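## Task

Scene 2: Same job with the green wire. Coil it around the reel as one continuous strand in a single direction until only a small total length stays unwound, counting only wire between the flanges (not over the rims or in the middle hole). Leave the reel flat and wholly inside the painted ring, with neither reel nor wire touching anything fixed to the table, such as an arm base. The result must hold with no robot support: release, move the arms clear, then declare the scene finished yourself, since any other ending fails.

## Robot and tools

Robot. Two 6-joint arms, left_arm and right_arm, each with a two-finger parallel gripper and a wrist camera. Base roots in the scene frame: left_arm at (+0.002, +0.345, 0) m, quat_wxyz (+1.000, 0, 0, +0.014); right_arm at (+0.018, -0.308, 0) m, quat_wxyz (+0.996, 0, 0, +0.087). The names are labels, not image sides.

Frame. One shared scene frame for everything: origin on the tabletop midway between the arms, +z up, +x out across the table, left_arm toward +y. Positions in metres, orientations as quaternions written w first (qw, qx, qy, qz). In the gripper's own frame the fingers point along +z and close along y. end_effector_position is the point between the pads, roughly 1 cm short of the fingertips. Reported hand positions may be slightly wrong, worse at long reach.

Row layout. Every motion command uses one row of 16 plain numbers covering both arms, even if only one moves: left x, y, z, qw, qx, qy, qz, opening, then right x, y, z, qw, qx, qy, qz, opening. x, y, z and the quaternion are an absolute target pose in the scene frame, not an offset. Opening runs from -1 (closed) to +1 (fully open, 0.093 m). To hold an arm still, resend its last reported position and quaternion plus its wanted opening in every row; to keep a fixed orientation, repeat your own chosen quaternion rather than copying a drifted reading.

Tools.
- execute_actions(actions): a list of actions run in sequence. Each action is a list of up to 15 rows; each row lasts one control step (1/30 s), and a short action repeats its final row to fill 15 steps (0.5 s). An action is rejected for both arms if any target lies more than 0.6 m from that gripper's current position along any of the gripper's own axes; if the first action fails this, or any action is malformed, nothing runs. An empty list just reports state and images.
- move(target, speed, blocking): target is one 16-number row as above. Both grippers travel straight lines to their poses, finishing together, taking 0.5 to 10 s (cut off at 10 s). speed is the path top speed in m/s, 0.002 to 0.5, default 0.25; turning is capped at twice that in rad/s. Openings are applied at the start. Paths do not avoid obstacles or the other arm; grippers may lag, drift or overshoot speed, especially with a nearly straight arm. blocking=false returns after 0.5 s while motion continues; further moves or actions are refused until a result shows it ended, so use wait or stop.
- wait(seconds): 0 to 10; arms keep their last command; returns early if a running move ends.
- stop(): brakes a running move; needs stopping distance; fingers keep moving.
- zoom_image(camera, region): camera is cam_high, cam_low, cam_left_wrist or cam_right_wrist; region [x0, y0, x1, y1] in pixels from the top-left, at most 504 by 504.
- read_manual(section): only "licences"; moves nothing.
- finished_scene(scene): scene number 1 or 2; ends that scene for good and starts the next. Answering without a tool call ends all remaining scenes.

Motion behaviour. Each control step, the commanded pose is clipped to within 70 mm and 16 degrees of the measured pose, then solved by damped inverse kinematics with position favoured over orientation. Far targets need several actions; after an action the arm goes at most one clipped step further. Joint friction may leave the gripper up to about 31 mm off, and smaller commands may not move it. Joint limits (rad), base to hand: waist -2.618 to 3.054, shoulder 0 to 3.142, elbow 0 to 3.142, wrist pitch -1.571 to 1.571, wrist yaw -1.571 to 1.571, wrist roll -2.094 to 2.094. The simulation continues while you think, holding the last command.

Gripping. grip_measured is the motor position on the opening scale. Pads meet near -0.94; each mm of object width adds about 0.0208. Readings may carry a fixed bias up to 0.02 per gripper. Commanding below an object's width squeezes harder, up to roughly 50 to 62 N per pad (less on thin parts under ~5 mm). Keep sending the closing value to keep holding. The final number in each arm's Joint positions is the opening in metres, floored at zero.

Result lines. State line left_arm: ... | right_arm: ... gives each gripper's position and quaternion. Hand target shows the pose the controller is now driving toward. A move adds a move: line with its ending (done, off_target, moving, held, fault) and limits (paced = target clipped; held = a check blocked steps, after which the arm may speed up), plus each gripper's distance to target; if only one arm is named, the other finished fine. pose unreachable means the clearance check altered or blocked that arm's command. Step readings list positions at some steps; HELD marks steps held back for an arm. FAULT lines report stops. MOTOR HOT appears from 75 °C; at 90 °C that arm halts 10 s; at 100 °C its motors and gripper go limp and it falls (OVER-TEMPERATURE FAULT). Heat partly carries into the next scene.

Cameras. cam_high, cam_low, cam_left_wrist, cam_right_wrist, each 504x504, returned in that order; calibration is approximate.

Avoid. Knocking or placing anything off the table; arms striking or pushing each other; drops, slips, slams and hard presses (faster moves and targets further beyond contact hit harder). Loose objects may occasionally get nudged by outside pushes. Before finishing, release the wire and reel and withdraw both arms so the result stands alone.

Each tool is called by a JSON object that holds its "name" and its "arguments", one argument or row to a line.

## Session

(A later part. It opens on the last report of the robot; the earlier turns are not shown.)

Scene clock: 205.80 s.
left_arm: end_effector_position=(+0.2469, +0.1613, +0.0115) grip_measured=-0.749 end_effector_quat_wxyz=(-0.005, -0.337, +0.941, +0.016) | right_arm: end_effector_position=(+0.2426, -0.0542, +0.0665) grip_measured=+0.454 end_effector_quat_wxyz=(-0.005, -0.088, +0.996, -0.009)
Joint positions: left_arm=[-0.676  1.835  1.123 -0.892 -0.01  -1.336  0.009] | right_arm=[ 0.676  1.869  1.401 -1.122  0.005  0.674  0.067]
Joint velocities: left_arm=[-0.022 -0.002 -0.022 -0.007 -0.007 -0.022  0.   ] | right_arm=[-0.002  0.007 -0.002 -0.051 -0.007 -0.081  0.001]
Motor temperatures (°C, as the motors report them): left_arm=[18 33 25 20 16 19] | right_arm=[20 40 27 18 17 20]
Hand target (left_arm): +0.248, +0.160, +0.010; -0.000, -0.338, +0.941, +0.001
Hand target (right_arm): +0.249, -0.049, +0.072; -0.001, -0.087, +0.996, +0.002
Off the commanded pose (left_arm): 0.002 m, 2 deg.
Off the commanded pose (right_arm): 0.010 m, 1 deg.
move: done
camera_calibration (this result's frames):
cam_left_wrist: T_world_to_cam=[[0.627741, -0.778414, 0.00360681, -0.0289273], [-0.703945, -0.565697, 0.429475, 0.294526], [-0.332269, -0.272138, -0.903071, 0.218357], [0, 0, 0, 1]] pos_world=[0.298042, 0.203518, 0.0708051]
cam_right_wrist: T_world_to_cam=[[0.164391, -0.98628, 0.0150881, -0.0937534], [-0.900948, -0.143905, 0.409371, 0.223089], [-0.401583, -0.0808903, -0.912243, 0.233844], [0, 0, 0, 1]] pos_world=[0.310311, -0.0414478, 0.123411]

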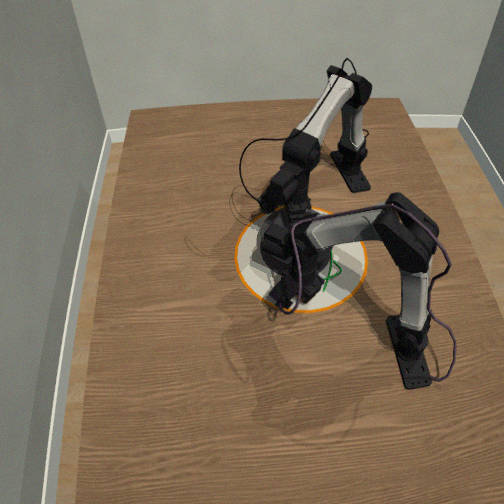

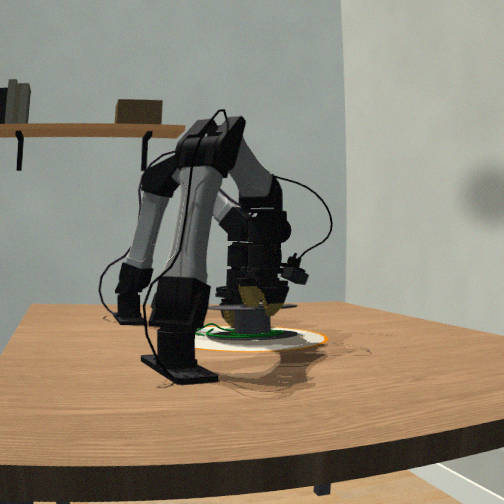

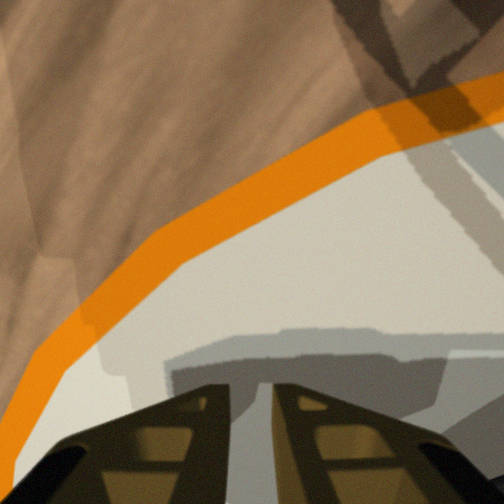

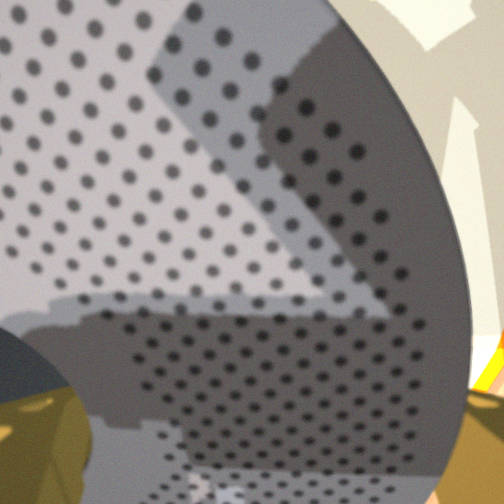

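{"name": "move", "arguments": {
  "target": [0.21,0.21,0.13,0,0.5,0.866,0,-0.75, 0.2426,-0.054,0.072,0,-0.087,0.996,0,0.28],
  "speed": 0.45
}}

{"name": "move", "arguments": {
  "target": [0.15,0.095,0.14,0,0.985,0.174,0,-0.75, 0.2426,-0.054,0.072,0,-0.087,0.996,0,0.28],
  "speed": 0.45
}}

Scene clock: 215.17 s.
left_arm: end_effector_position=(+0.2100, +0.2104, +0.1186) grip_measured=-0.749 end_effector_quat_wxyz=(-0.012, +0.501, +0.866, +0.006) | right_arm: end_effector_position=(+0.2425, -0.0543, +0.0665) grip_measured=+0.454 end_effector_quat_wxyz=(-0.005, -0.089, +0.996, -0.009)
Joint positions: left_arm=[-0.608  1.5    1.197 -1.291 -0.011  0.468  0.009] | right_arm=[ 0.676  1.869  1.401 -1.123  0.005  0.672  0.067]
Joint velocities: left_arm=[-0.002 -0.007  0.012  0.051  0.022 -0.007  0.001] | right_arm=[-0.002 -0.002  0.007 -0.037 -0.037 -0.037  0.   ]
Motor temperatures (°C, as the motors report them): left_arm=[18 33 25 20 16 19] | right_arm=[20 41 27 18 17 20]
Hand target (left_arm): +0.211, +0.210, +0.129; +0.000, +0.500, +0.866, +0.000
Hand target (right_arm): +0.243, -0.054, +0.072; -0.000, -0.087, +0.996, -0.000
Off the commanded pose (left_arm): 0.011 m, 2 deg.
Off the commanded pose (right_arm): 0.006 m, 1 deg.
move: off_target (left_arm)
camera_calibration (this result's frames):
cam_left_wrist: T_world_to_cam=[[-0.870112, -0.491334, 0.0386789, 0.282106], [-0.422597, 0.784157, 0.454433, -0.0957396], [-0.253609, 0.379062, -0.889941, 0.161014], [0, 0, 0, 1]] pos_world=[0.245839, 0.152649, 0.175888]
cam_right_wrist: T_world_to_cam=[[0.167028, -0.985834, 0.0152966, -0.094441], [-0.900437, -0.146202, 0.40968, 0.222754], [-0.40164, -0.0822015, -0.912101, 0.233749], [0, 0, 0, 1]] pos_world=[0.310233, -0.0413215, 0.123389]

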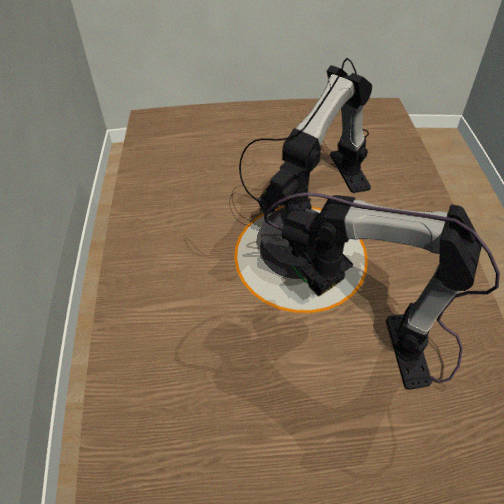

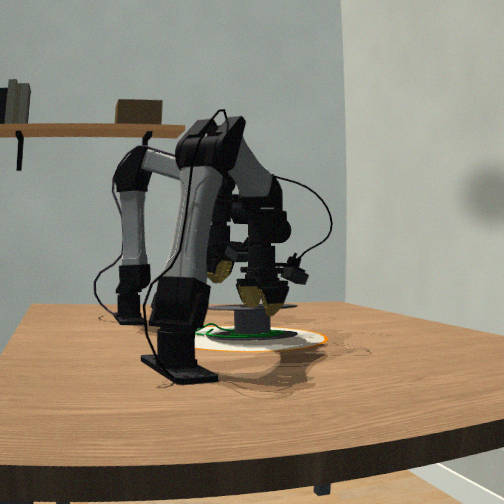

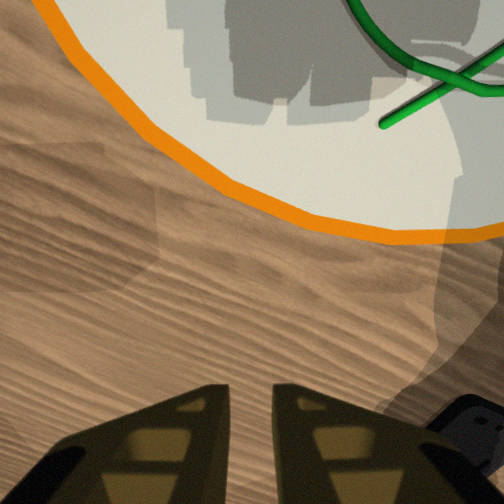

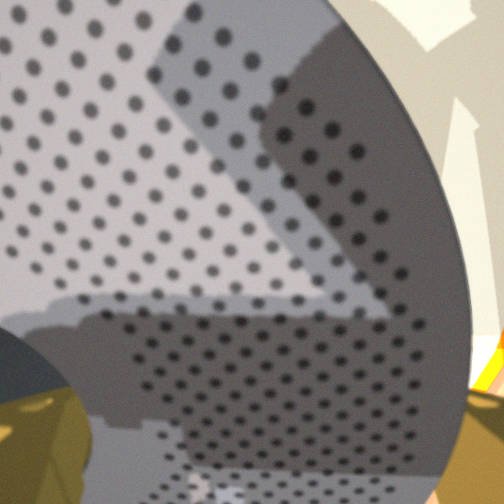

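Scene clock: 217.77 s.
left_arm: end_effector_position=(+0.1514, +0.1005, +0.1409) grip_measured=-0.749 end_effector_quat_wxyz=(+0.005, +0.983, +0.181, +0.008) | right_arm: end_effector_position=(+0.2425, -0.0543, +0.0665) grip_measured=+0.454 end_effector_quat_wxyz=(-0.005, -0.089, +0.996, -0.009)
Joint positions: left_arm=[-1.056  1.61   1.394 -1.34  -0.011  1.748  0.009] | right_arm=[ 0.676  1.869  1.401 -1.123  0.005  0.672  0.067]
Joint velocities: left_arm=[-0.007  0.012  0.012 -0.022 -0.007  0.037  0.001] | right_arm=[-0.002 -0.027 -0.012  0.037  0.007 -0.066 -0.001]
Motor temperatures (°C, as the motors report them): left_arm=[18 33 25 20 16 19] | right_arm=[20 41 27 18 17 20]
Hand target (left_arm): +0.149, +0.098, +0.140; -0.002, +0.985, +0.174, -0.001
Hand target (right_arm): +0.243, -0.054, +0.072; +0.000, -0.087, +0.996, -0.000
Off the commanded pose (left_arm): 0.006 m, 1 deg.
Off the commanded pose (right_arm): 0.006 m, 1 deg.
move: done
camera_calibration (this result's frames):
cam_left_wrist: T_world_to_cam=[[-0.348415, 0.93699, 0.0256379, -0.0444608], [0.84419, 0.301786, 0.443022, -0.186136], [0.40737, 0.175999, -0.896144, 0.128917], [0, 0, 0, 1]] pos_world=[0.0891263, 0.0751433, 0.199131]
cam_right_wrist: T_world_to_cam=[[0.167028, -0.985834, 0.0152966, -0.094441], [-0.900437, -0.146202, 0.40968, 0.222754], [-0.40164, -0.0822015, -0.912101, 0.233749], [0, 0, 0, 1]] pos_world=[0.310233, -0.0413215, 0.123389]

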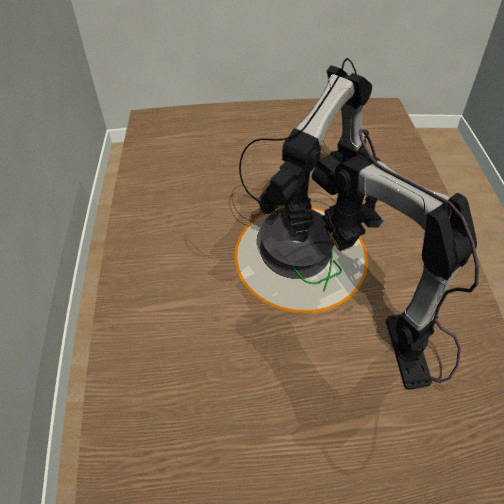

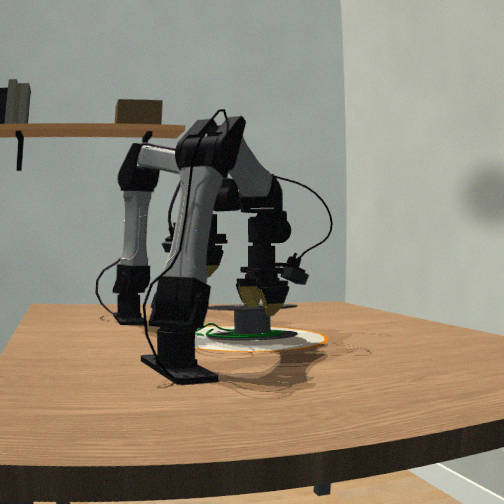

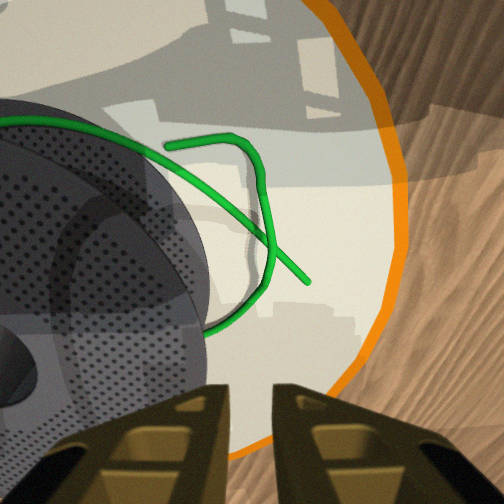

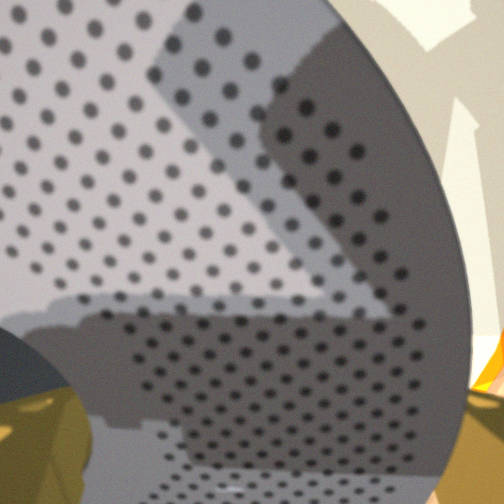

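{"name": "move", "arguments": {
  "target": [0.151,0.10,0.141,0,0.985,0.174,0,-0.75, 0.2426,-0.054,0.052,0,-0.087,0.996,0,0.28],
  "speed": 0.04
}}

{"name": "move", "arguments": {
  "target": [0.151,0.10,0.141,0,0.985,0.174,0,-0.75, 0.2787,-0.0347,0.056,0,-0.383,0.924,0,0.28],
  "speed": 0.15
}}

Scene clock: 224.90 s.
left_arm: end_effector_position=(+0.1513, +0.1006, +0.1409) grip_measured=-0.749 end_effector_quat_wxyz=(+0.004, +0.985, +0.175, +0.008) | right_arm: end_effector_position=(+0.2417, -0.0478, +0.0580) grip_measured=+0.454 end_effector_quat_wxyz=(-0.006, -0.089, +0.996, +0.011)
Joint positions: left_arm=[-1.056  1.61   1.394 -1.341 -0.011  1.762  0.009] | right_arm=[ 0.676  1.869  1.366 -1.061 -0.024  0.672  0.067]
Joint velocities: left_arm=[ 0.017 -0.002  0.002 -0.051  0.007 -0.022 -0.   ] | right_arm=[ 0.007  0.007 -0.002 -0.007 -0.066 -0.066  0.   ]
Motor temperatures (°C, as the motors report them): left_arm=[18 31 26 20 16 19] | right_arm=[20 42 27 18 17 20]
Hand target (left_arm): +0.151, +0.100, +0.141; +0.000, +0.985, +0.174, +0.000
Hand target (right_arm): +0.242, -0.054, +0.052; -0.000, -0.087, +0.996, -0.000
Off the commanded pose (left_arm): 0.001 m, 1 deg.
Off the commanded pose (right_arm): 0.009 m, 1 deg.
move: done
camera_calibration (this result's frames):
cam_left_wrist: T_world_to_cam=[[-0.335873, 0.941543, 0.0261921, -0.0469859], [0.848192, 0.290247, 0.443088, -0.185573], [0.409584, 0.171037, -0.896095, 0.129079], [0, 0, 0, 1]] pos_world=[0.0887518, 0.0760239, 0.199123]
cam_right_wrist: T_world_to_cam=[[0.166822, -0.985694, -0.0240389, -0.0854435], [-0.898771, -0.162046, 0.407372, 0.225437], [-0.40544, -0.0463533, -0.912946, 0.228897], [0, 0, 0, 1]] pos_world=[0.309674, -0.0370798, 0.11508]

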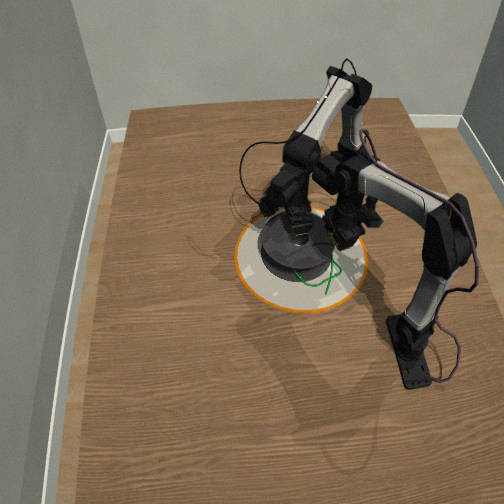

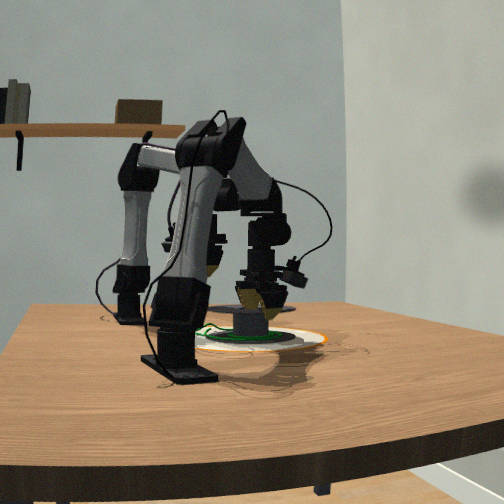

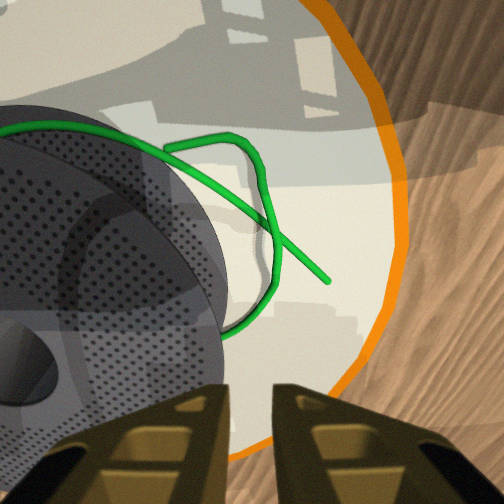

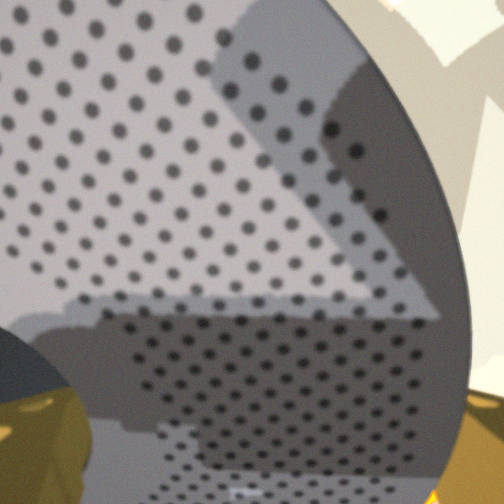

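Scene clock: 227.37 s.
left_arm: end_effector_position=(+0.1513, +0.1006, +0.1409) grip_measured=-0.749 end_effector_quat_wxyz=(+0.004, +0.985, +0.175, +0.008) | right_arm: end_effector_position=(+0.2723, -0.0267, +0.0597) grip_measured=+0.455 end_effector_quat_wxyz=(+0.005, -0.376, +0.926, +0.023)
Joint positions: left_arm=[-1.056  1.61   1.394 -1.341 -0.011  1.762  0.009] | right_arm=[ 0.646  1.982  1.527 -1.088 -0.037  0.048  0.067]
Joint velocities: left_arm=[ 0.017 -0.002  0.017  0.022 -0.007 -0.066  0.001] | right_arm=[-0.002  0.007 -0.007 -0.007 -0.022 -0.066  0.   ]
Motor temperatures (°C, as the motors report them): left_arm=[18 31 26 20 16 19] | right_arm=[20 42 27 18 17 20]
Hand target (left_arm): +0.151, +0.100, +0.141; +0.000, +0.985, +0.174, +0.000
Hand target (right_arm): +0.278, -0.034, +0.056; -0.000, -0.383, +0.924, +0.001
Off the commanded pose (left_arm): 0.001 m, 1 deg.
Off the commanded pose (right_arm): 0.011 m, 3 deg.
move: off_target (right_arm)
camera_calibration (this result's frames):
cam_left_wrist: T_world_to_cam=[[-0.335514, 0.941671, 0.0261973, -0.0470538], [0.848302, 0.28992, 0.443092, -0.185558], [0.409652, 0.170887, -0.896093, 0.129083], [0, 0, 0, 1]] pos_world=[0.0887423, 0.0760474, 0.199122]
cam_right_wrist: T_world_to_cam=[[0.690068, -0.722636, -0.0400425, -0.204188], [-0.660311, -0.651272, 0.373943, 0.179644], [-0.296304, -0.231606, -0.926587, 0.210001], [0, 0, 0, 1]] pos_world=[0.321749, 0.0180808, 0.119231]

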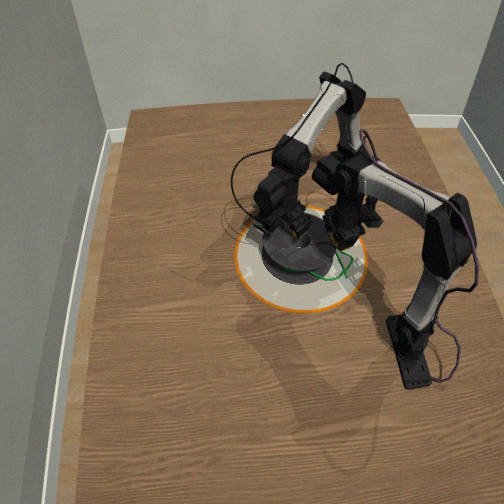

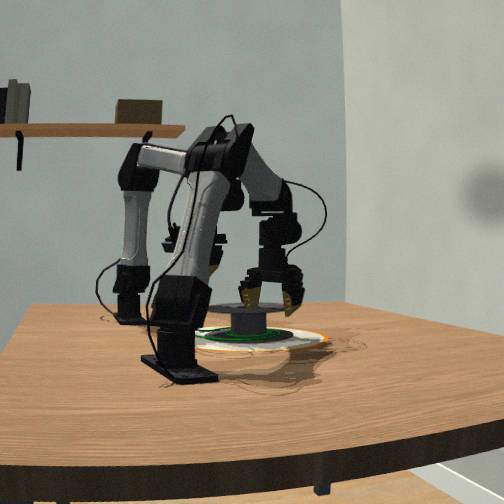

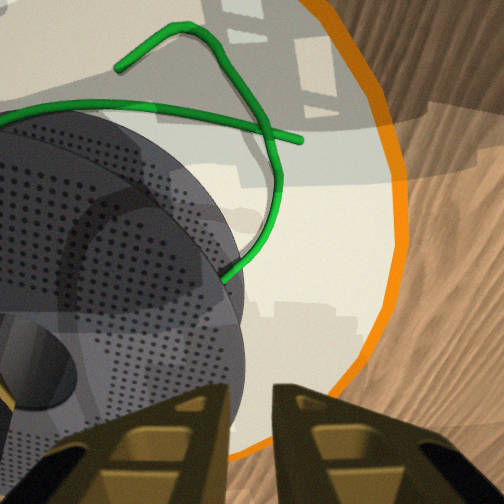

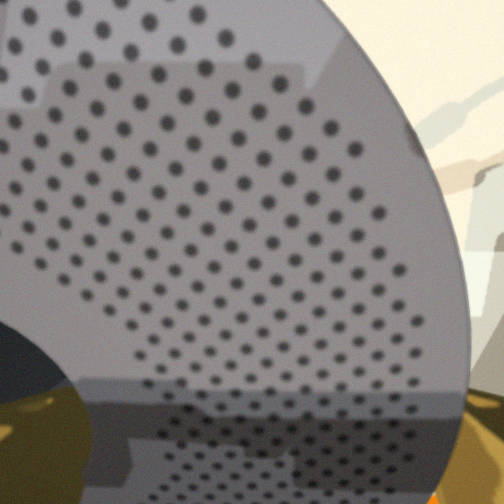

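{"name": "move", "arguments": {
  "target": [0.12,0.15,0.13,0,0.485,0.875,0,-1.0, 0.2435,-0.051,0.058,0,-0.087,0.996,0,0.28],
  "speed": 0.3
}}

{"name": "move", "arguments": {
  "target": [0.115,0.115,0.075,0.434,0.303,0.834,-0.158,-1.0, 0.2435,-0.051,0.057,0,-0.087,0.996,0,0.28],
  "speed": 0.3
}}

Scene clock: 238.93 s.
left_arm: end_effector_position=(+0.1209, +0.1504, +0.1279) grip_measured=-0.999 end_effector_quat_wxyz=(-0.010, +0.491, +0.871, +0.011) | right_arm: end_effector_position=(+0.2409, -0.0475, +0.0583) grip_measured=+0.454 end_effector_quat_wxyz=(-0.020, -0.092, +0.996, +0.009)
Joint positions: left_arm=[-1.056  1.427  1.169 -1.341 -0.009 -0.002  0.   ] | right_arm=[ 0.67   1.888  1.392 -1.091 -0.041  0.659  0.067]
Joint velocities: left_arm=[ 0.007 -0.002 -0.017 -0.037 -0.022 -0.022  0.   ] | right_arm=[-0.007 -0.002 -0.007 -0.007 -0.051  0.007  0.001]
Motor temperatures (°C, as the motors report them): left_arm=[18 30 27 20 16 19] | right_arm=[20 42 27 18 17 20]
Hand target (left_arm): +0.121, +0.150, +0.129; -0.000, +0.485, +0.875, +0.000
Hand target (right_arm): +0.244, -0.051, +0.059; -0.000, -0.087, +0.996, -0.000
Off the commanded pose (left_arm): 0.002 m, 2 deg.
Off the commanded pose (right_arm): 0.004 m, 3 deg.
move: off_target (right_arm)
camera_calibration (this result's frames):
cam_left_wrist: T_world_to_cam=[[-0.859343, -0.510583, 0.028903, 0.177584], [-0.443143, 0.771663, 0.456246, -0.0863839], [-0.255255, 0.379264, -0.889384, 0.169576], [0, 0, 0, 1]] pos_world=[0.15761, 0.093017, 0.185097]
cam_right_wrist: T_world_to_cam=[[0.172462, -0.984744, -0.0231684, -0.0864076], [-0.885933, -0.165352, 0.433338, 0.219853], [-0.430558, -0.0542088, -0.900933, 0.233792], [0, 0, 0, 1]] pos_world=[0.310338, -0.0360624, 0.113359]

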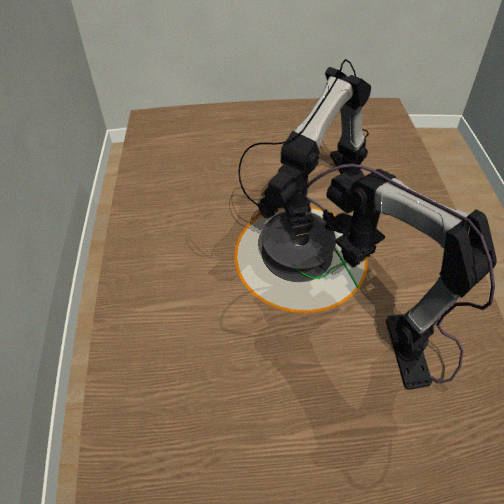

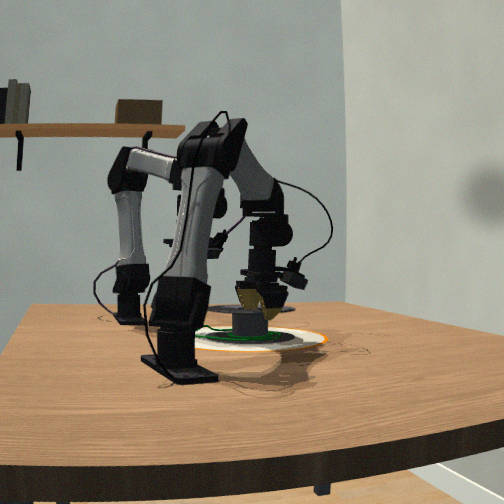

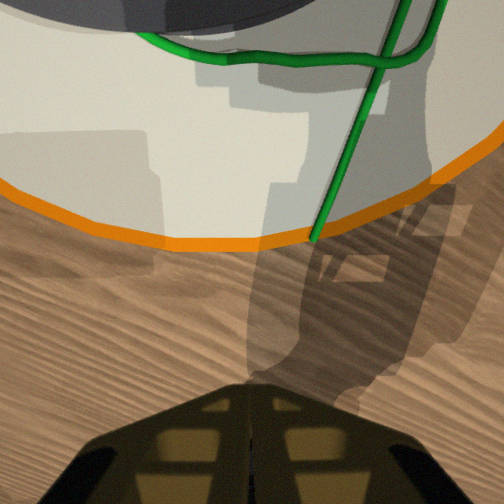

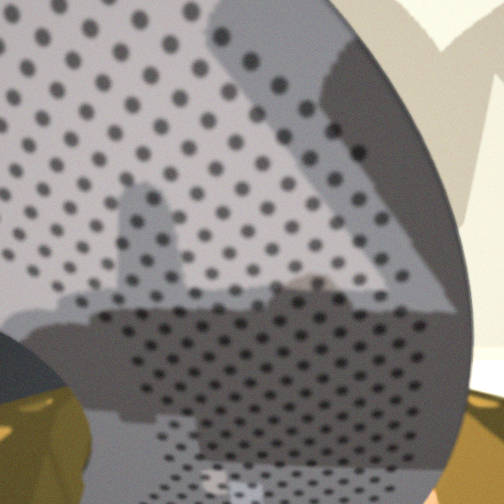

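Scene clock: 241.50 s.
left_arm: end_effector_position=(+0.1157, +0.1137, +0.0782) grip_measured=-0.999 end_effector_quat_wxyz=(+0.430, +0.307, +0.833, -0.163) | right_arm: end_effector_position=(+0.2416, -0.0471, +0.0583) grip_measured=+0.454 end_effector_quat_wxyz=(-0.018, -0.091, +0.996, +0.010)
Joint positions: left_arm=[-1.529  0.886  0.28  -0.178 -0.616 -0.533  0.   ] | right_arm=[ 0.67   1.888  1.392 -1.088 -0.04   0.661  0.067]
Joint velocities: left_arm=[ 0.002 -0.022  0.007  0.022 -0.022  0.037  0.   ] | right_arm=[-0.007 -0.007 -0.007 -0.066 -0.037 -0.022 -0.   ]
Motor temperatures (°C, as the motors report them): left_arm=[18 30 27 20 16 19] | right_arm=[20 43 27 18 17 20]
Hand target (left_arm): +0.116, +0.115, +0.073; +0.433, +0.307, +0.833, -0.158
Hand target (right_arm): +0.244, -0.051, +0.057; -0.001, -0.087, +0.996, -0.000
Off the commanded pose (left_arm): 0.003 m, 1 deg.
Off the commanded pose (right_arm): 0.005 m, 2 deg.
move: done
camera_calibration (this result's frames):
cam_left_wrist: T_world_to_cam=[[-0.67909, -0.73372, 0.022168, 0.160833], [-0.647727, 0.584744, -0.488389, 0.0810518], [0.345378, -0.346019, -0.872344, 0.149582], [0, 0, 0, 1]] pos_world=[0.110057, 0.12237, 0.166507]
cam_right_wrist: T_world_to_cam=[[0.171063, -0.984966, -0.0240521, -0.0857138], [-0.887647, -0.164664, 0.430079, 0.221234], [-0.427574, -0.0522209, -0.902471, 0.233579], [0, 0, 0, 1]] pos_world=[0.310912, -0.0357984, 0.113589]

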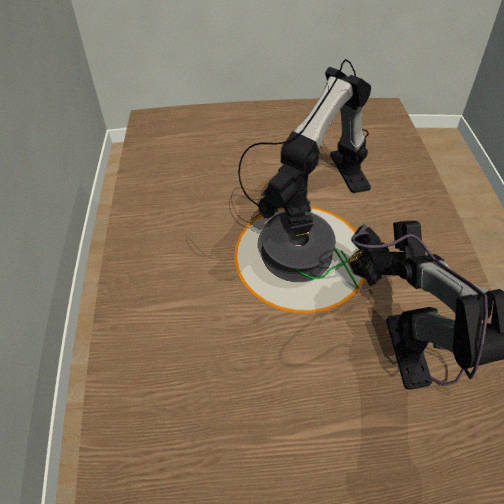

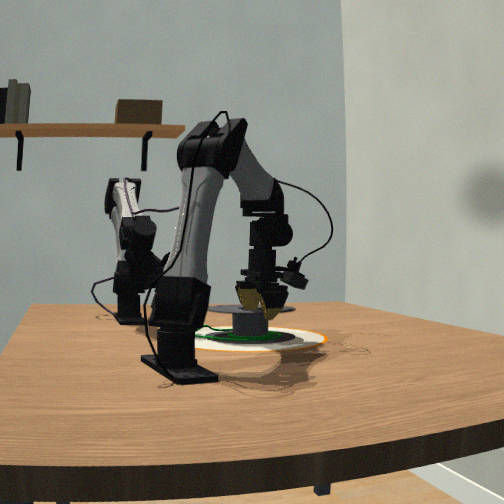

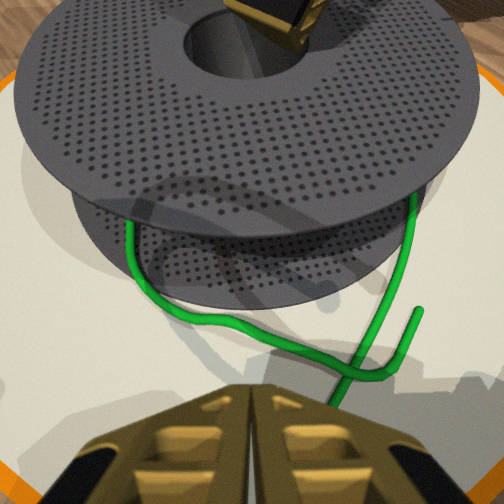

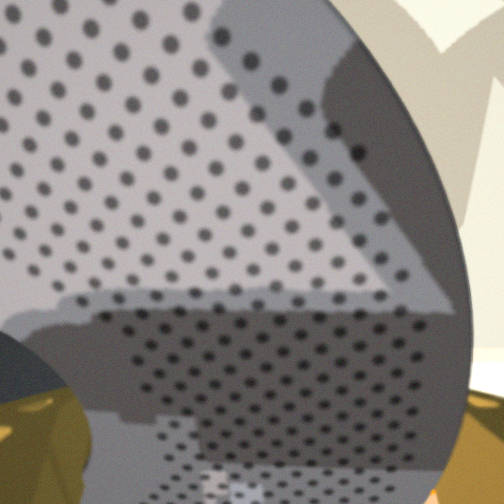

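{"name": "move", "arguments": {
  "target": [0.095,0.003,0.045,0.458,0.116,0.879,-0.060,-1.0, 0.2416,-0.047,0.057,-0.01,-0.09,0.996,0.005,0.28],
  "speed": 0.25
}}

Scene clock: 263.20 s.
left_arm: end_effector_position=(+0.0952, +0.0070, +0.0473) grip_measured=-0.999 end_effector_quat_wxyz=(+0.452, +0.112, +0.883, -0.065) | right_arm: end_effector_position=(+0.2415, -0.0470, +0.0583) grip_measured=+0.454 end_effector_quat_wxyz=(-0.019, -0.092, +0.996, +0.010)
Joint positions: left_arm=[-1.727  1.829  0.95  -0.5   -0.935 -1.352  0.   ] | right_arm=[ 0.67   1.888  1.392 -1.088 -0.04   0.66   0.067]
Joint velocities: left_arm=[-0.007  0.002  0.002  0.022 -0.066 -0.066  0.   ] | right_arm=[ 0.007  0.002 -0.012 -0.037  0.051  0.11   0.   ]
Motor temperatures (°C, as the motors report them): left_arm=[18 27 27 23 16 19] | right_arm=[20 44 26 18 18 20]
Hand target (left_arm): +0.094, +0.005, +0.047; +0.458, +0.114, +0.880, -0.059
Hand target (right_arm): +0.242, -0.047, +0.057; -0.010, -0.090, +0.996, +0.005
Off the commanded pose (left_arm): 0.005 m, 1 deg.
Off the commanded pose (right_arm): 0.001 m, 1 deg.
move: done
camera_calibration (this result's frames):
cam_left_wrist: T_world_to_cam=[[-0.289558, -0.956756, 0.0278352, 0.0335619], [-0.84242, 0.240933, -0.481954, 0.135725], [0.454405, -0.163003, -0.875754, 0.0813226], [0, 0, 0, 1]] pos_world=[0.0871022, 0.0126657, 0.135698]
cam_right_wrist: T_world_to_cam=[[0.171791, -0.984824, -0.024676, -0.0857458], [-0.887283, -0.165562, 0.430485, 0.221007], [-0.428038, -0.0520587, -0.90226, 0.233655], [0, 0, 0, 1]] pos_world=[0.310839, -0.0356905, 0.113561]

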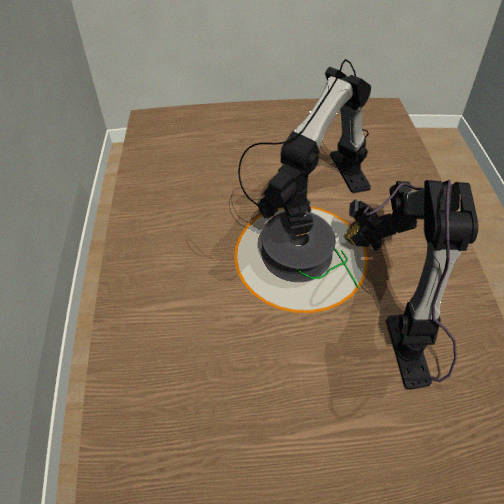

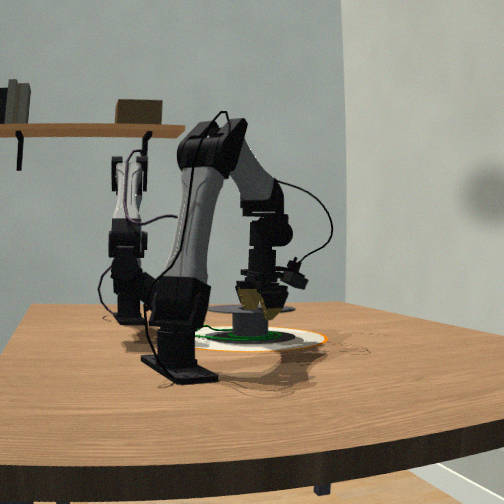

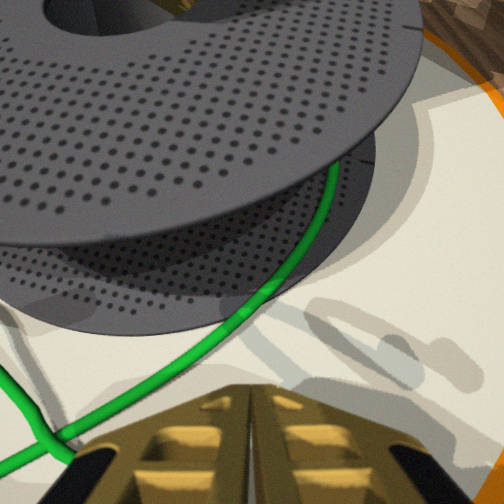

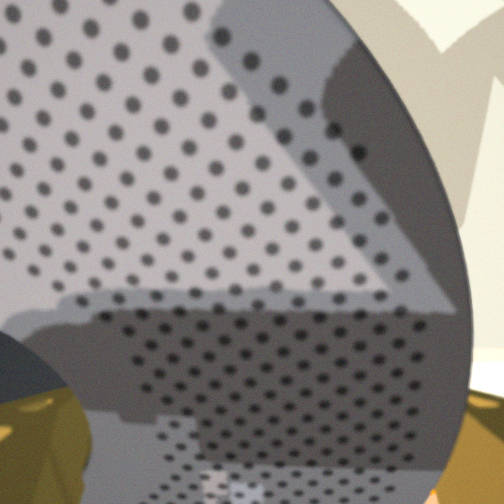

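{"name": "execute_actions", "arguments": {
  "actions": []
}}

Scene clock: 265.13 s.
left_arm: end_effector_position=(+0.0953, +0.0074, +0.0473) grip_measured=-0.999 end_effector_quat_wxyz=(+0.452, +0.111, +0.883, -0.064) | right_arm: end_effector_position=(+0.2415, -0.0470, +0.0583) grip_measured=+0.454 end_effector_quat_wxyz=(-0.019, -0.092, +0.996, +0.010)
Joint positions: left_arm=[-1.727  1.829  0.95  -0.503 -0.935 -1.355  0.   ] | right_arm=[ 0.67   1.888  1.392 -1.088 -0.04   0.66   0.067]
Joint velocities: left_arm=[-0.017 -0.012 -0.007 -0.051  0.081 -0.051  0.   ] | right_arm=[ 0.012  0.002 -0.022  0.022  0.037 -0.066  0.001]
Motor temperatures (°C, as the motors report them): left_arm=[18 27 27 23 16 19] | right_arm=[20 44 26 18 18 20]
Hand target (left_arm): +0.094, +0.005, +0.047; +0.458, +0.114, +0.880, -0.059
Hand target (right_arm): +0.242, -0.047, +0.057; -0.010, -0.090, +0.996, +0.005
Off the commanded pose (left_arm): 0.005 m, 1 deg.
Off the commanded pose (right_arm): 0.001 m, 1 deg.
camera_calibration (this result's frames):
cam_left_wrist: T_world_to_cam=[[-0.287846, -0.957277, 0.0276791, 0.0338038], [-0.842997, 0.239557, -0.48163, 0.135718], [0.454422, -0.161969, -0.875937, 0.0813542], [0, 0, 0, 1]] pos_world=[0.0871709, 0.0130242, 0.135691]
cam_right_wrist: T_world_to_cam=[[0.171791, -0.984824, -0.024676, -0.0857458], [-0.887283, -0.165562, 0.430485, 0.221007], [-0.428038, -0.0520587, -0.90226, 0.233655], [0, 0, 0, 1]] pos_world=[0.310839, -0.0356905, 0.113561]

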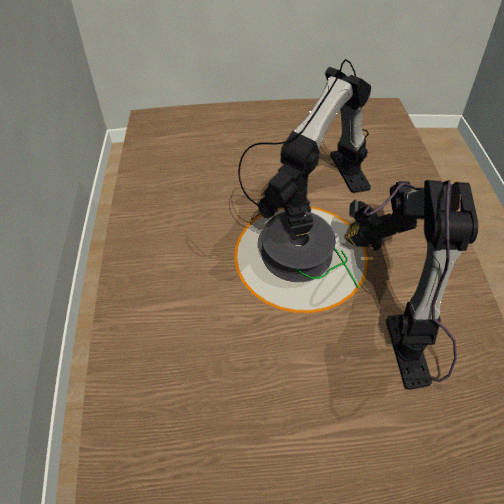

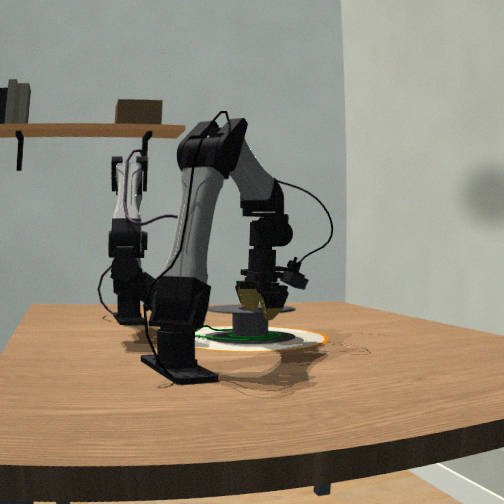

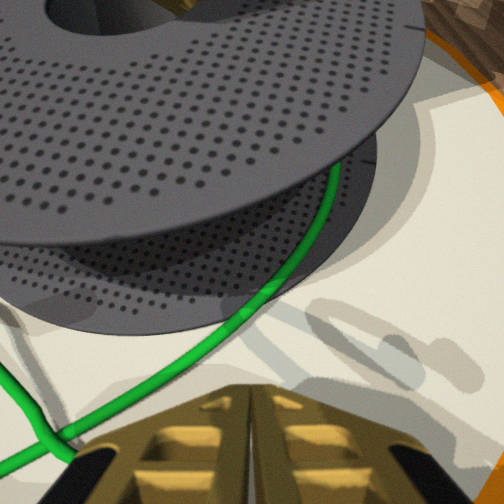

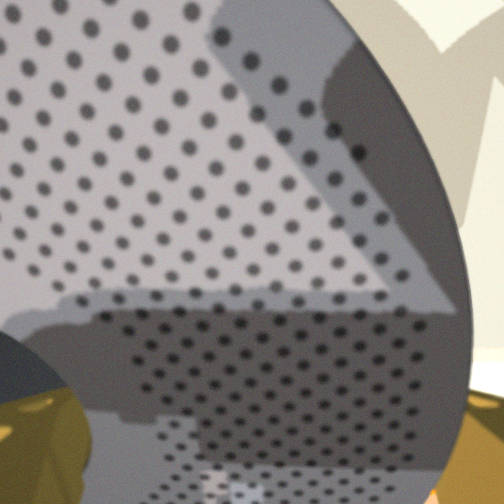

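{"name": "zoom_image", "arguments": {
  "camera": "cam_high",
  "region": [220, 190, 390, 320]
}}

{"name": "zoom_image", "arguments": {
  "camera": "cam_low",
  "region": [130, 280, 350, 370]
}}

Region (220, 190, 390, 320) of cam_high's 504x504 image, scaled by 2.965, with more detail than that image has; it fills the top 385 rows of this view, and the rest is white.

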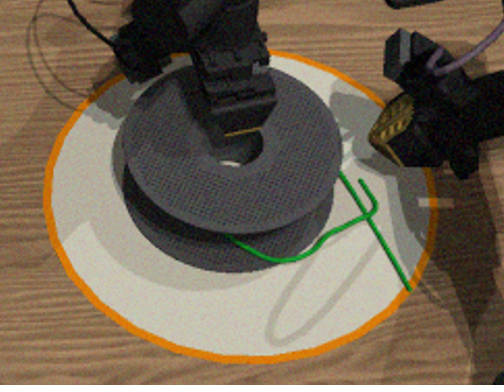

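Region (130, 280, 350, 370) of cam_low's 504x504 image, scaled by 2.291, with more detail than that image has; it fills the top 206 rows of this view, and the rest is white.

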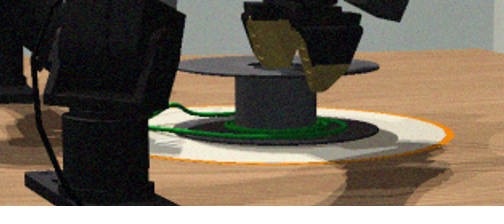

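{"name": "move", "arguments": {
  "target": [0.100,0.001,0.022,0.458,0.116,0.879,-0.060,-1, 0.2416,-0.047,0.057,-0.010,-0.090,0.996,0.005,0.28],
  "speed": 0.05
}}

Scene clock: 267.50 s.
left_arm: end_effector_position=(+0.0954, -0.0033, +0.0294) grip_measured=-0.999 end_effector_quat_wxyz=(+0.453, +0.115, +0.881, -0.069) | right_arm: end_effector_position=(+0.2415, -0.0470, +0.0583) grip_measured=+0.454 end_effector_quat_wxyz=(-0.019, -0.092, +0.996, +0.010)
Joint positions: left_arm=[-1.722  1.898  0.95  -0.407 -0.935 -1.326  0.   ] | right_arm=[ 0.67   1.888  1.392 -1.088 -0.04   0.66   0.067]
Joint velocities: left_arm=[-0.007  0.007 -0.017  0.022 -0.007  0.007  0.   ] | right_arm=[ 0.002 -0.007 -0.012 -0.037 -0.007 -0.007 -0.   ]
Motor temperatures (°C, as the motors report them): left_arm=[18 27 27 22 16 19] | right_arm=[20 44 26 18 18 20]
Hand target (left_arm): +0.100, +0.001, +0.022; +0.458, +0.116, +0.879, -0.060
Hand target (right_arm): +0.242, -0.047, +0.057; -0.010, -0.090, +0.996, +0.005
Off the commanded pose (left_arm): 0.010 m, 1 deg.
Off the commanded pose (right_arm): 0.001 m, 1 deg.
move: done
camera_calibration (this result's frames):
cam_left_wrist: T_world_to_cam=[[-0.299673, -0.953533, 0.0311657, 0.0250908], [-0.838601, 0.247695, -0.485176, 0.129501], [0.454911, -0.17153, -0.873861, 0.0637144], [0, 0, 0, 1]] pos_world=[0.0871341, 0.00277708, 0.117726]
cam_right_wrist: T_world_to_cam=[[0.171791, -0.984824, -0.024676, -0.0857458], [-0.887283, -0.165562, 0.430485, 0.221007], [-0.428038, -0.0520587, -0.90226, 0.233655], [0, 0, 0, 1]] pos_world=[0.310839, -0.0356905, 0.113561]

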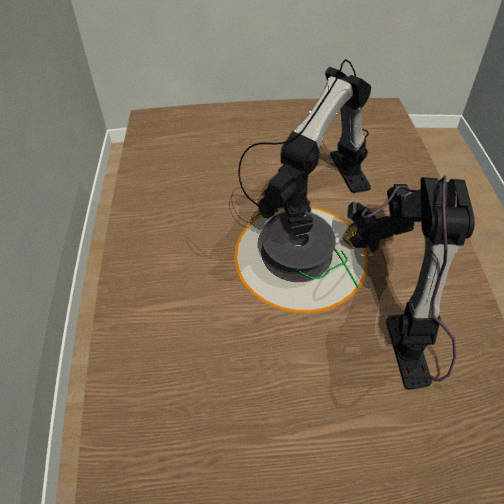

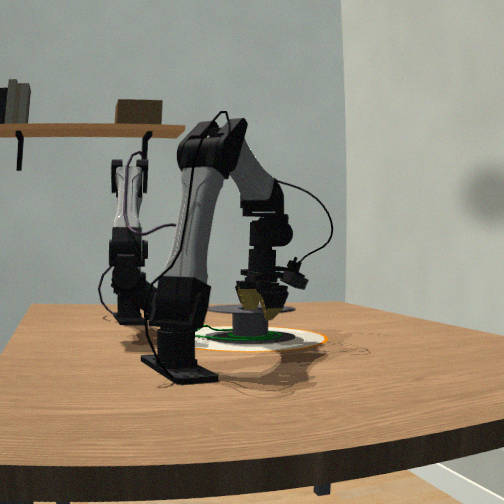

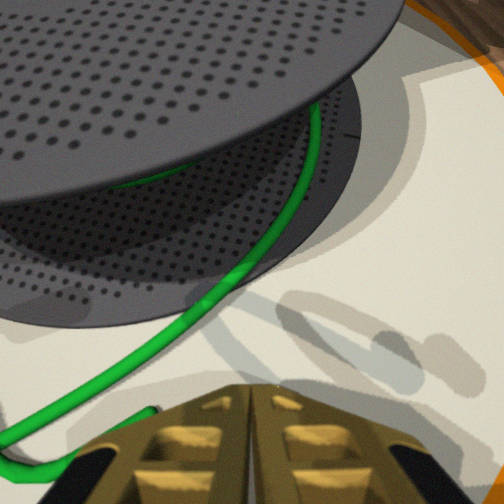

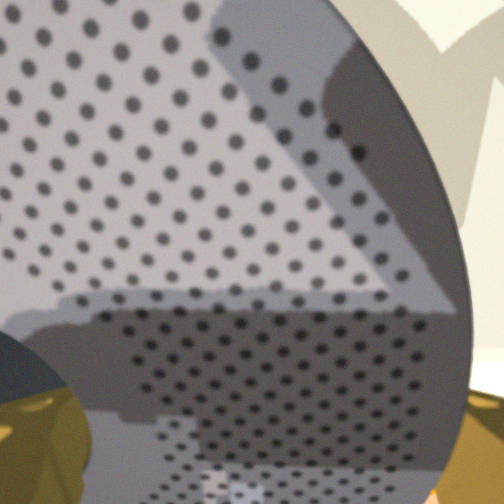

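{"name": "move", "arguments": {
  "target": [0.100,-0.002,0.010,0.458,0.116,0.879,-0.060,-1, 0.2416,-0.047,0.057,-0.010,-0.090,0.996,0.005,0.28],
  "speed": 0.05
}}

Scene clock: 269.87 s.
left_arm: end_effector_position=(+0.0949, -0.0070, +0.0175) grip_measured=-0.999 end_effector_quat_wxyz=(+0.453, +0.116, +0.881, -0.069) | right_arm: end_effector_position=(+0.2415, -0.0470, +0.0583) grip_measured=+0.454 end_effector_quat_wxyz=(-0.019, -0.092, +0.996, +0.010)
Joint positions: left_arm=[-1.722  1.941  0.95  -0.363 -0.935 -1.323  0.   ] | right_arm=[ 0.67   1.888  1.392 -1.088 -0.04   0.66   0.067]
Joint velocities: left_arm=[-0.007 -0.002 -0.017 -0.007  0.022  0.022  0.   ] | right_arm=[ 0.002 -0.002 -0.012 -0.095  0.051 -0.081  0.   ]
Motor temperatures (°C, as the motors report them): left_arm=[18 27 27 22 17 19] | right_arm=[20 44 26 18 18 20]
Hand target (left_arm): +0.100, -0.002, +0.010; +0.458, +0.116, +0.879, -0.060
Hand target (right_arm): +0.242, -0.047, +0.057; -0.010, -0.090, +0.996, +0.005
Off the commanded pose (left_arm): 0.010 m, 1 deg.
Off the commanded pose (right_arm): 0.001 m, 1 deg.
move: done
camera_calibration (this result's frames):
cam_left_wrist: T_world_to_cam=[[-0.300949, -0.953143, 0.0308028, 0.0219769], [-0.838112, 0.248943, -0.485382, 0.124248], [0.454971, -0.171892, -0.873759, 0.0529466], [0, 0, 0, 1]] pos_world=[0.0866582, -0.000882377, 0.105893]
cam_right_wrist: T_world_to_cam=[[0.171791, -0.984824, -0.024676, -0.0857458], [-0.887283, -0.165562, 0.430485, 0.221007], [-0.428038, -0.0520587, -0.90226, 0.233655], [0, 0, 0, 1]] pos_world=[0.310839, -0.0356905, 0.113561]

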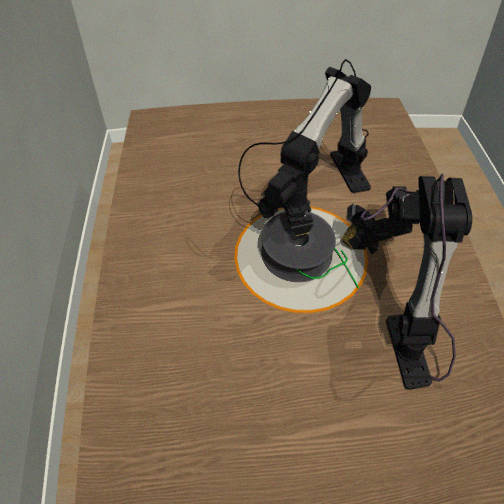

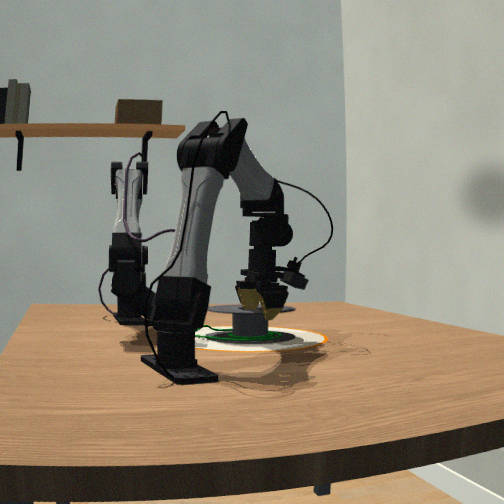

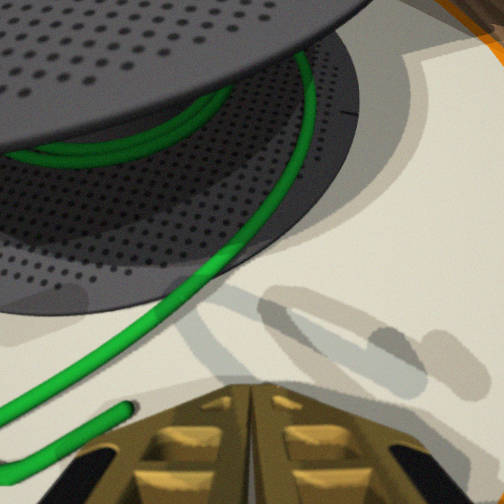

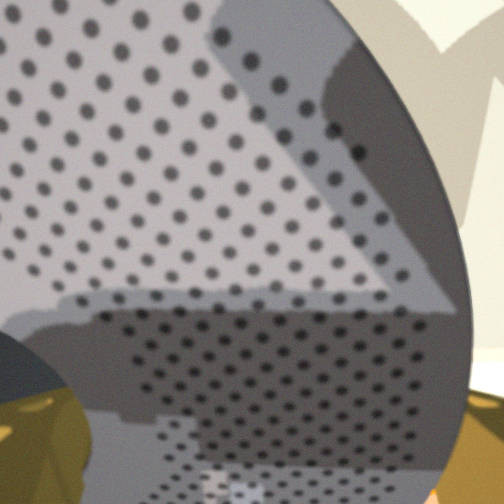

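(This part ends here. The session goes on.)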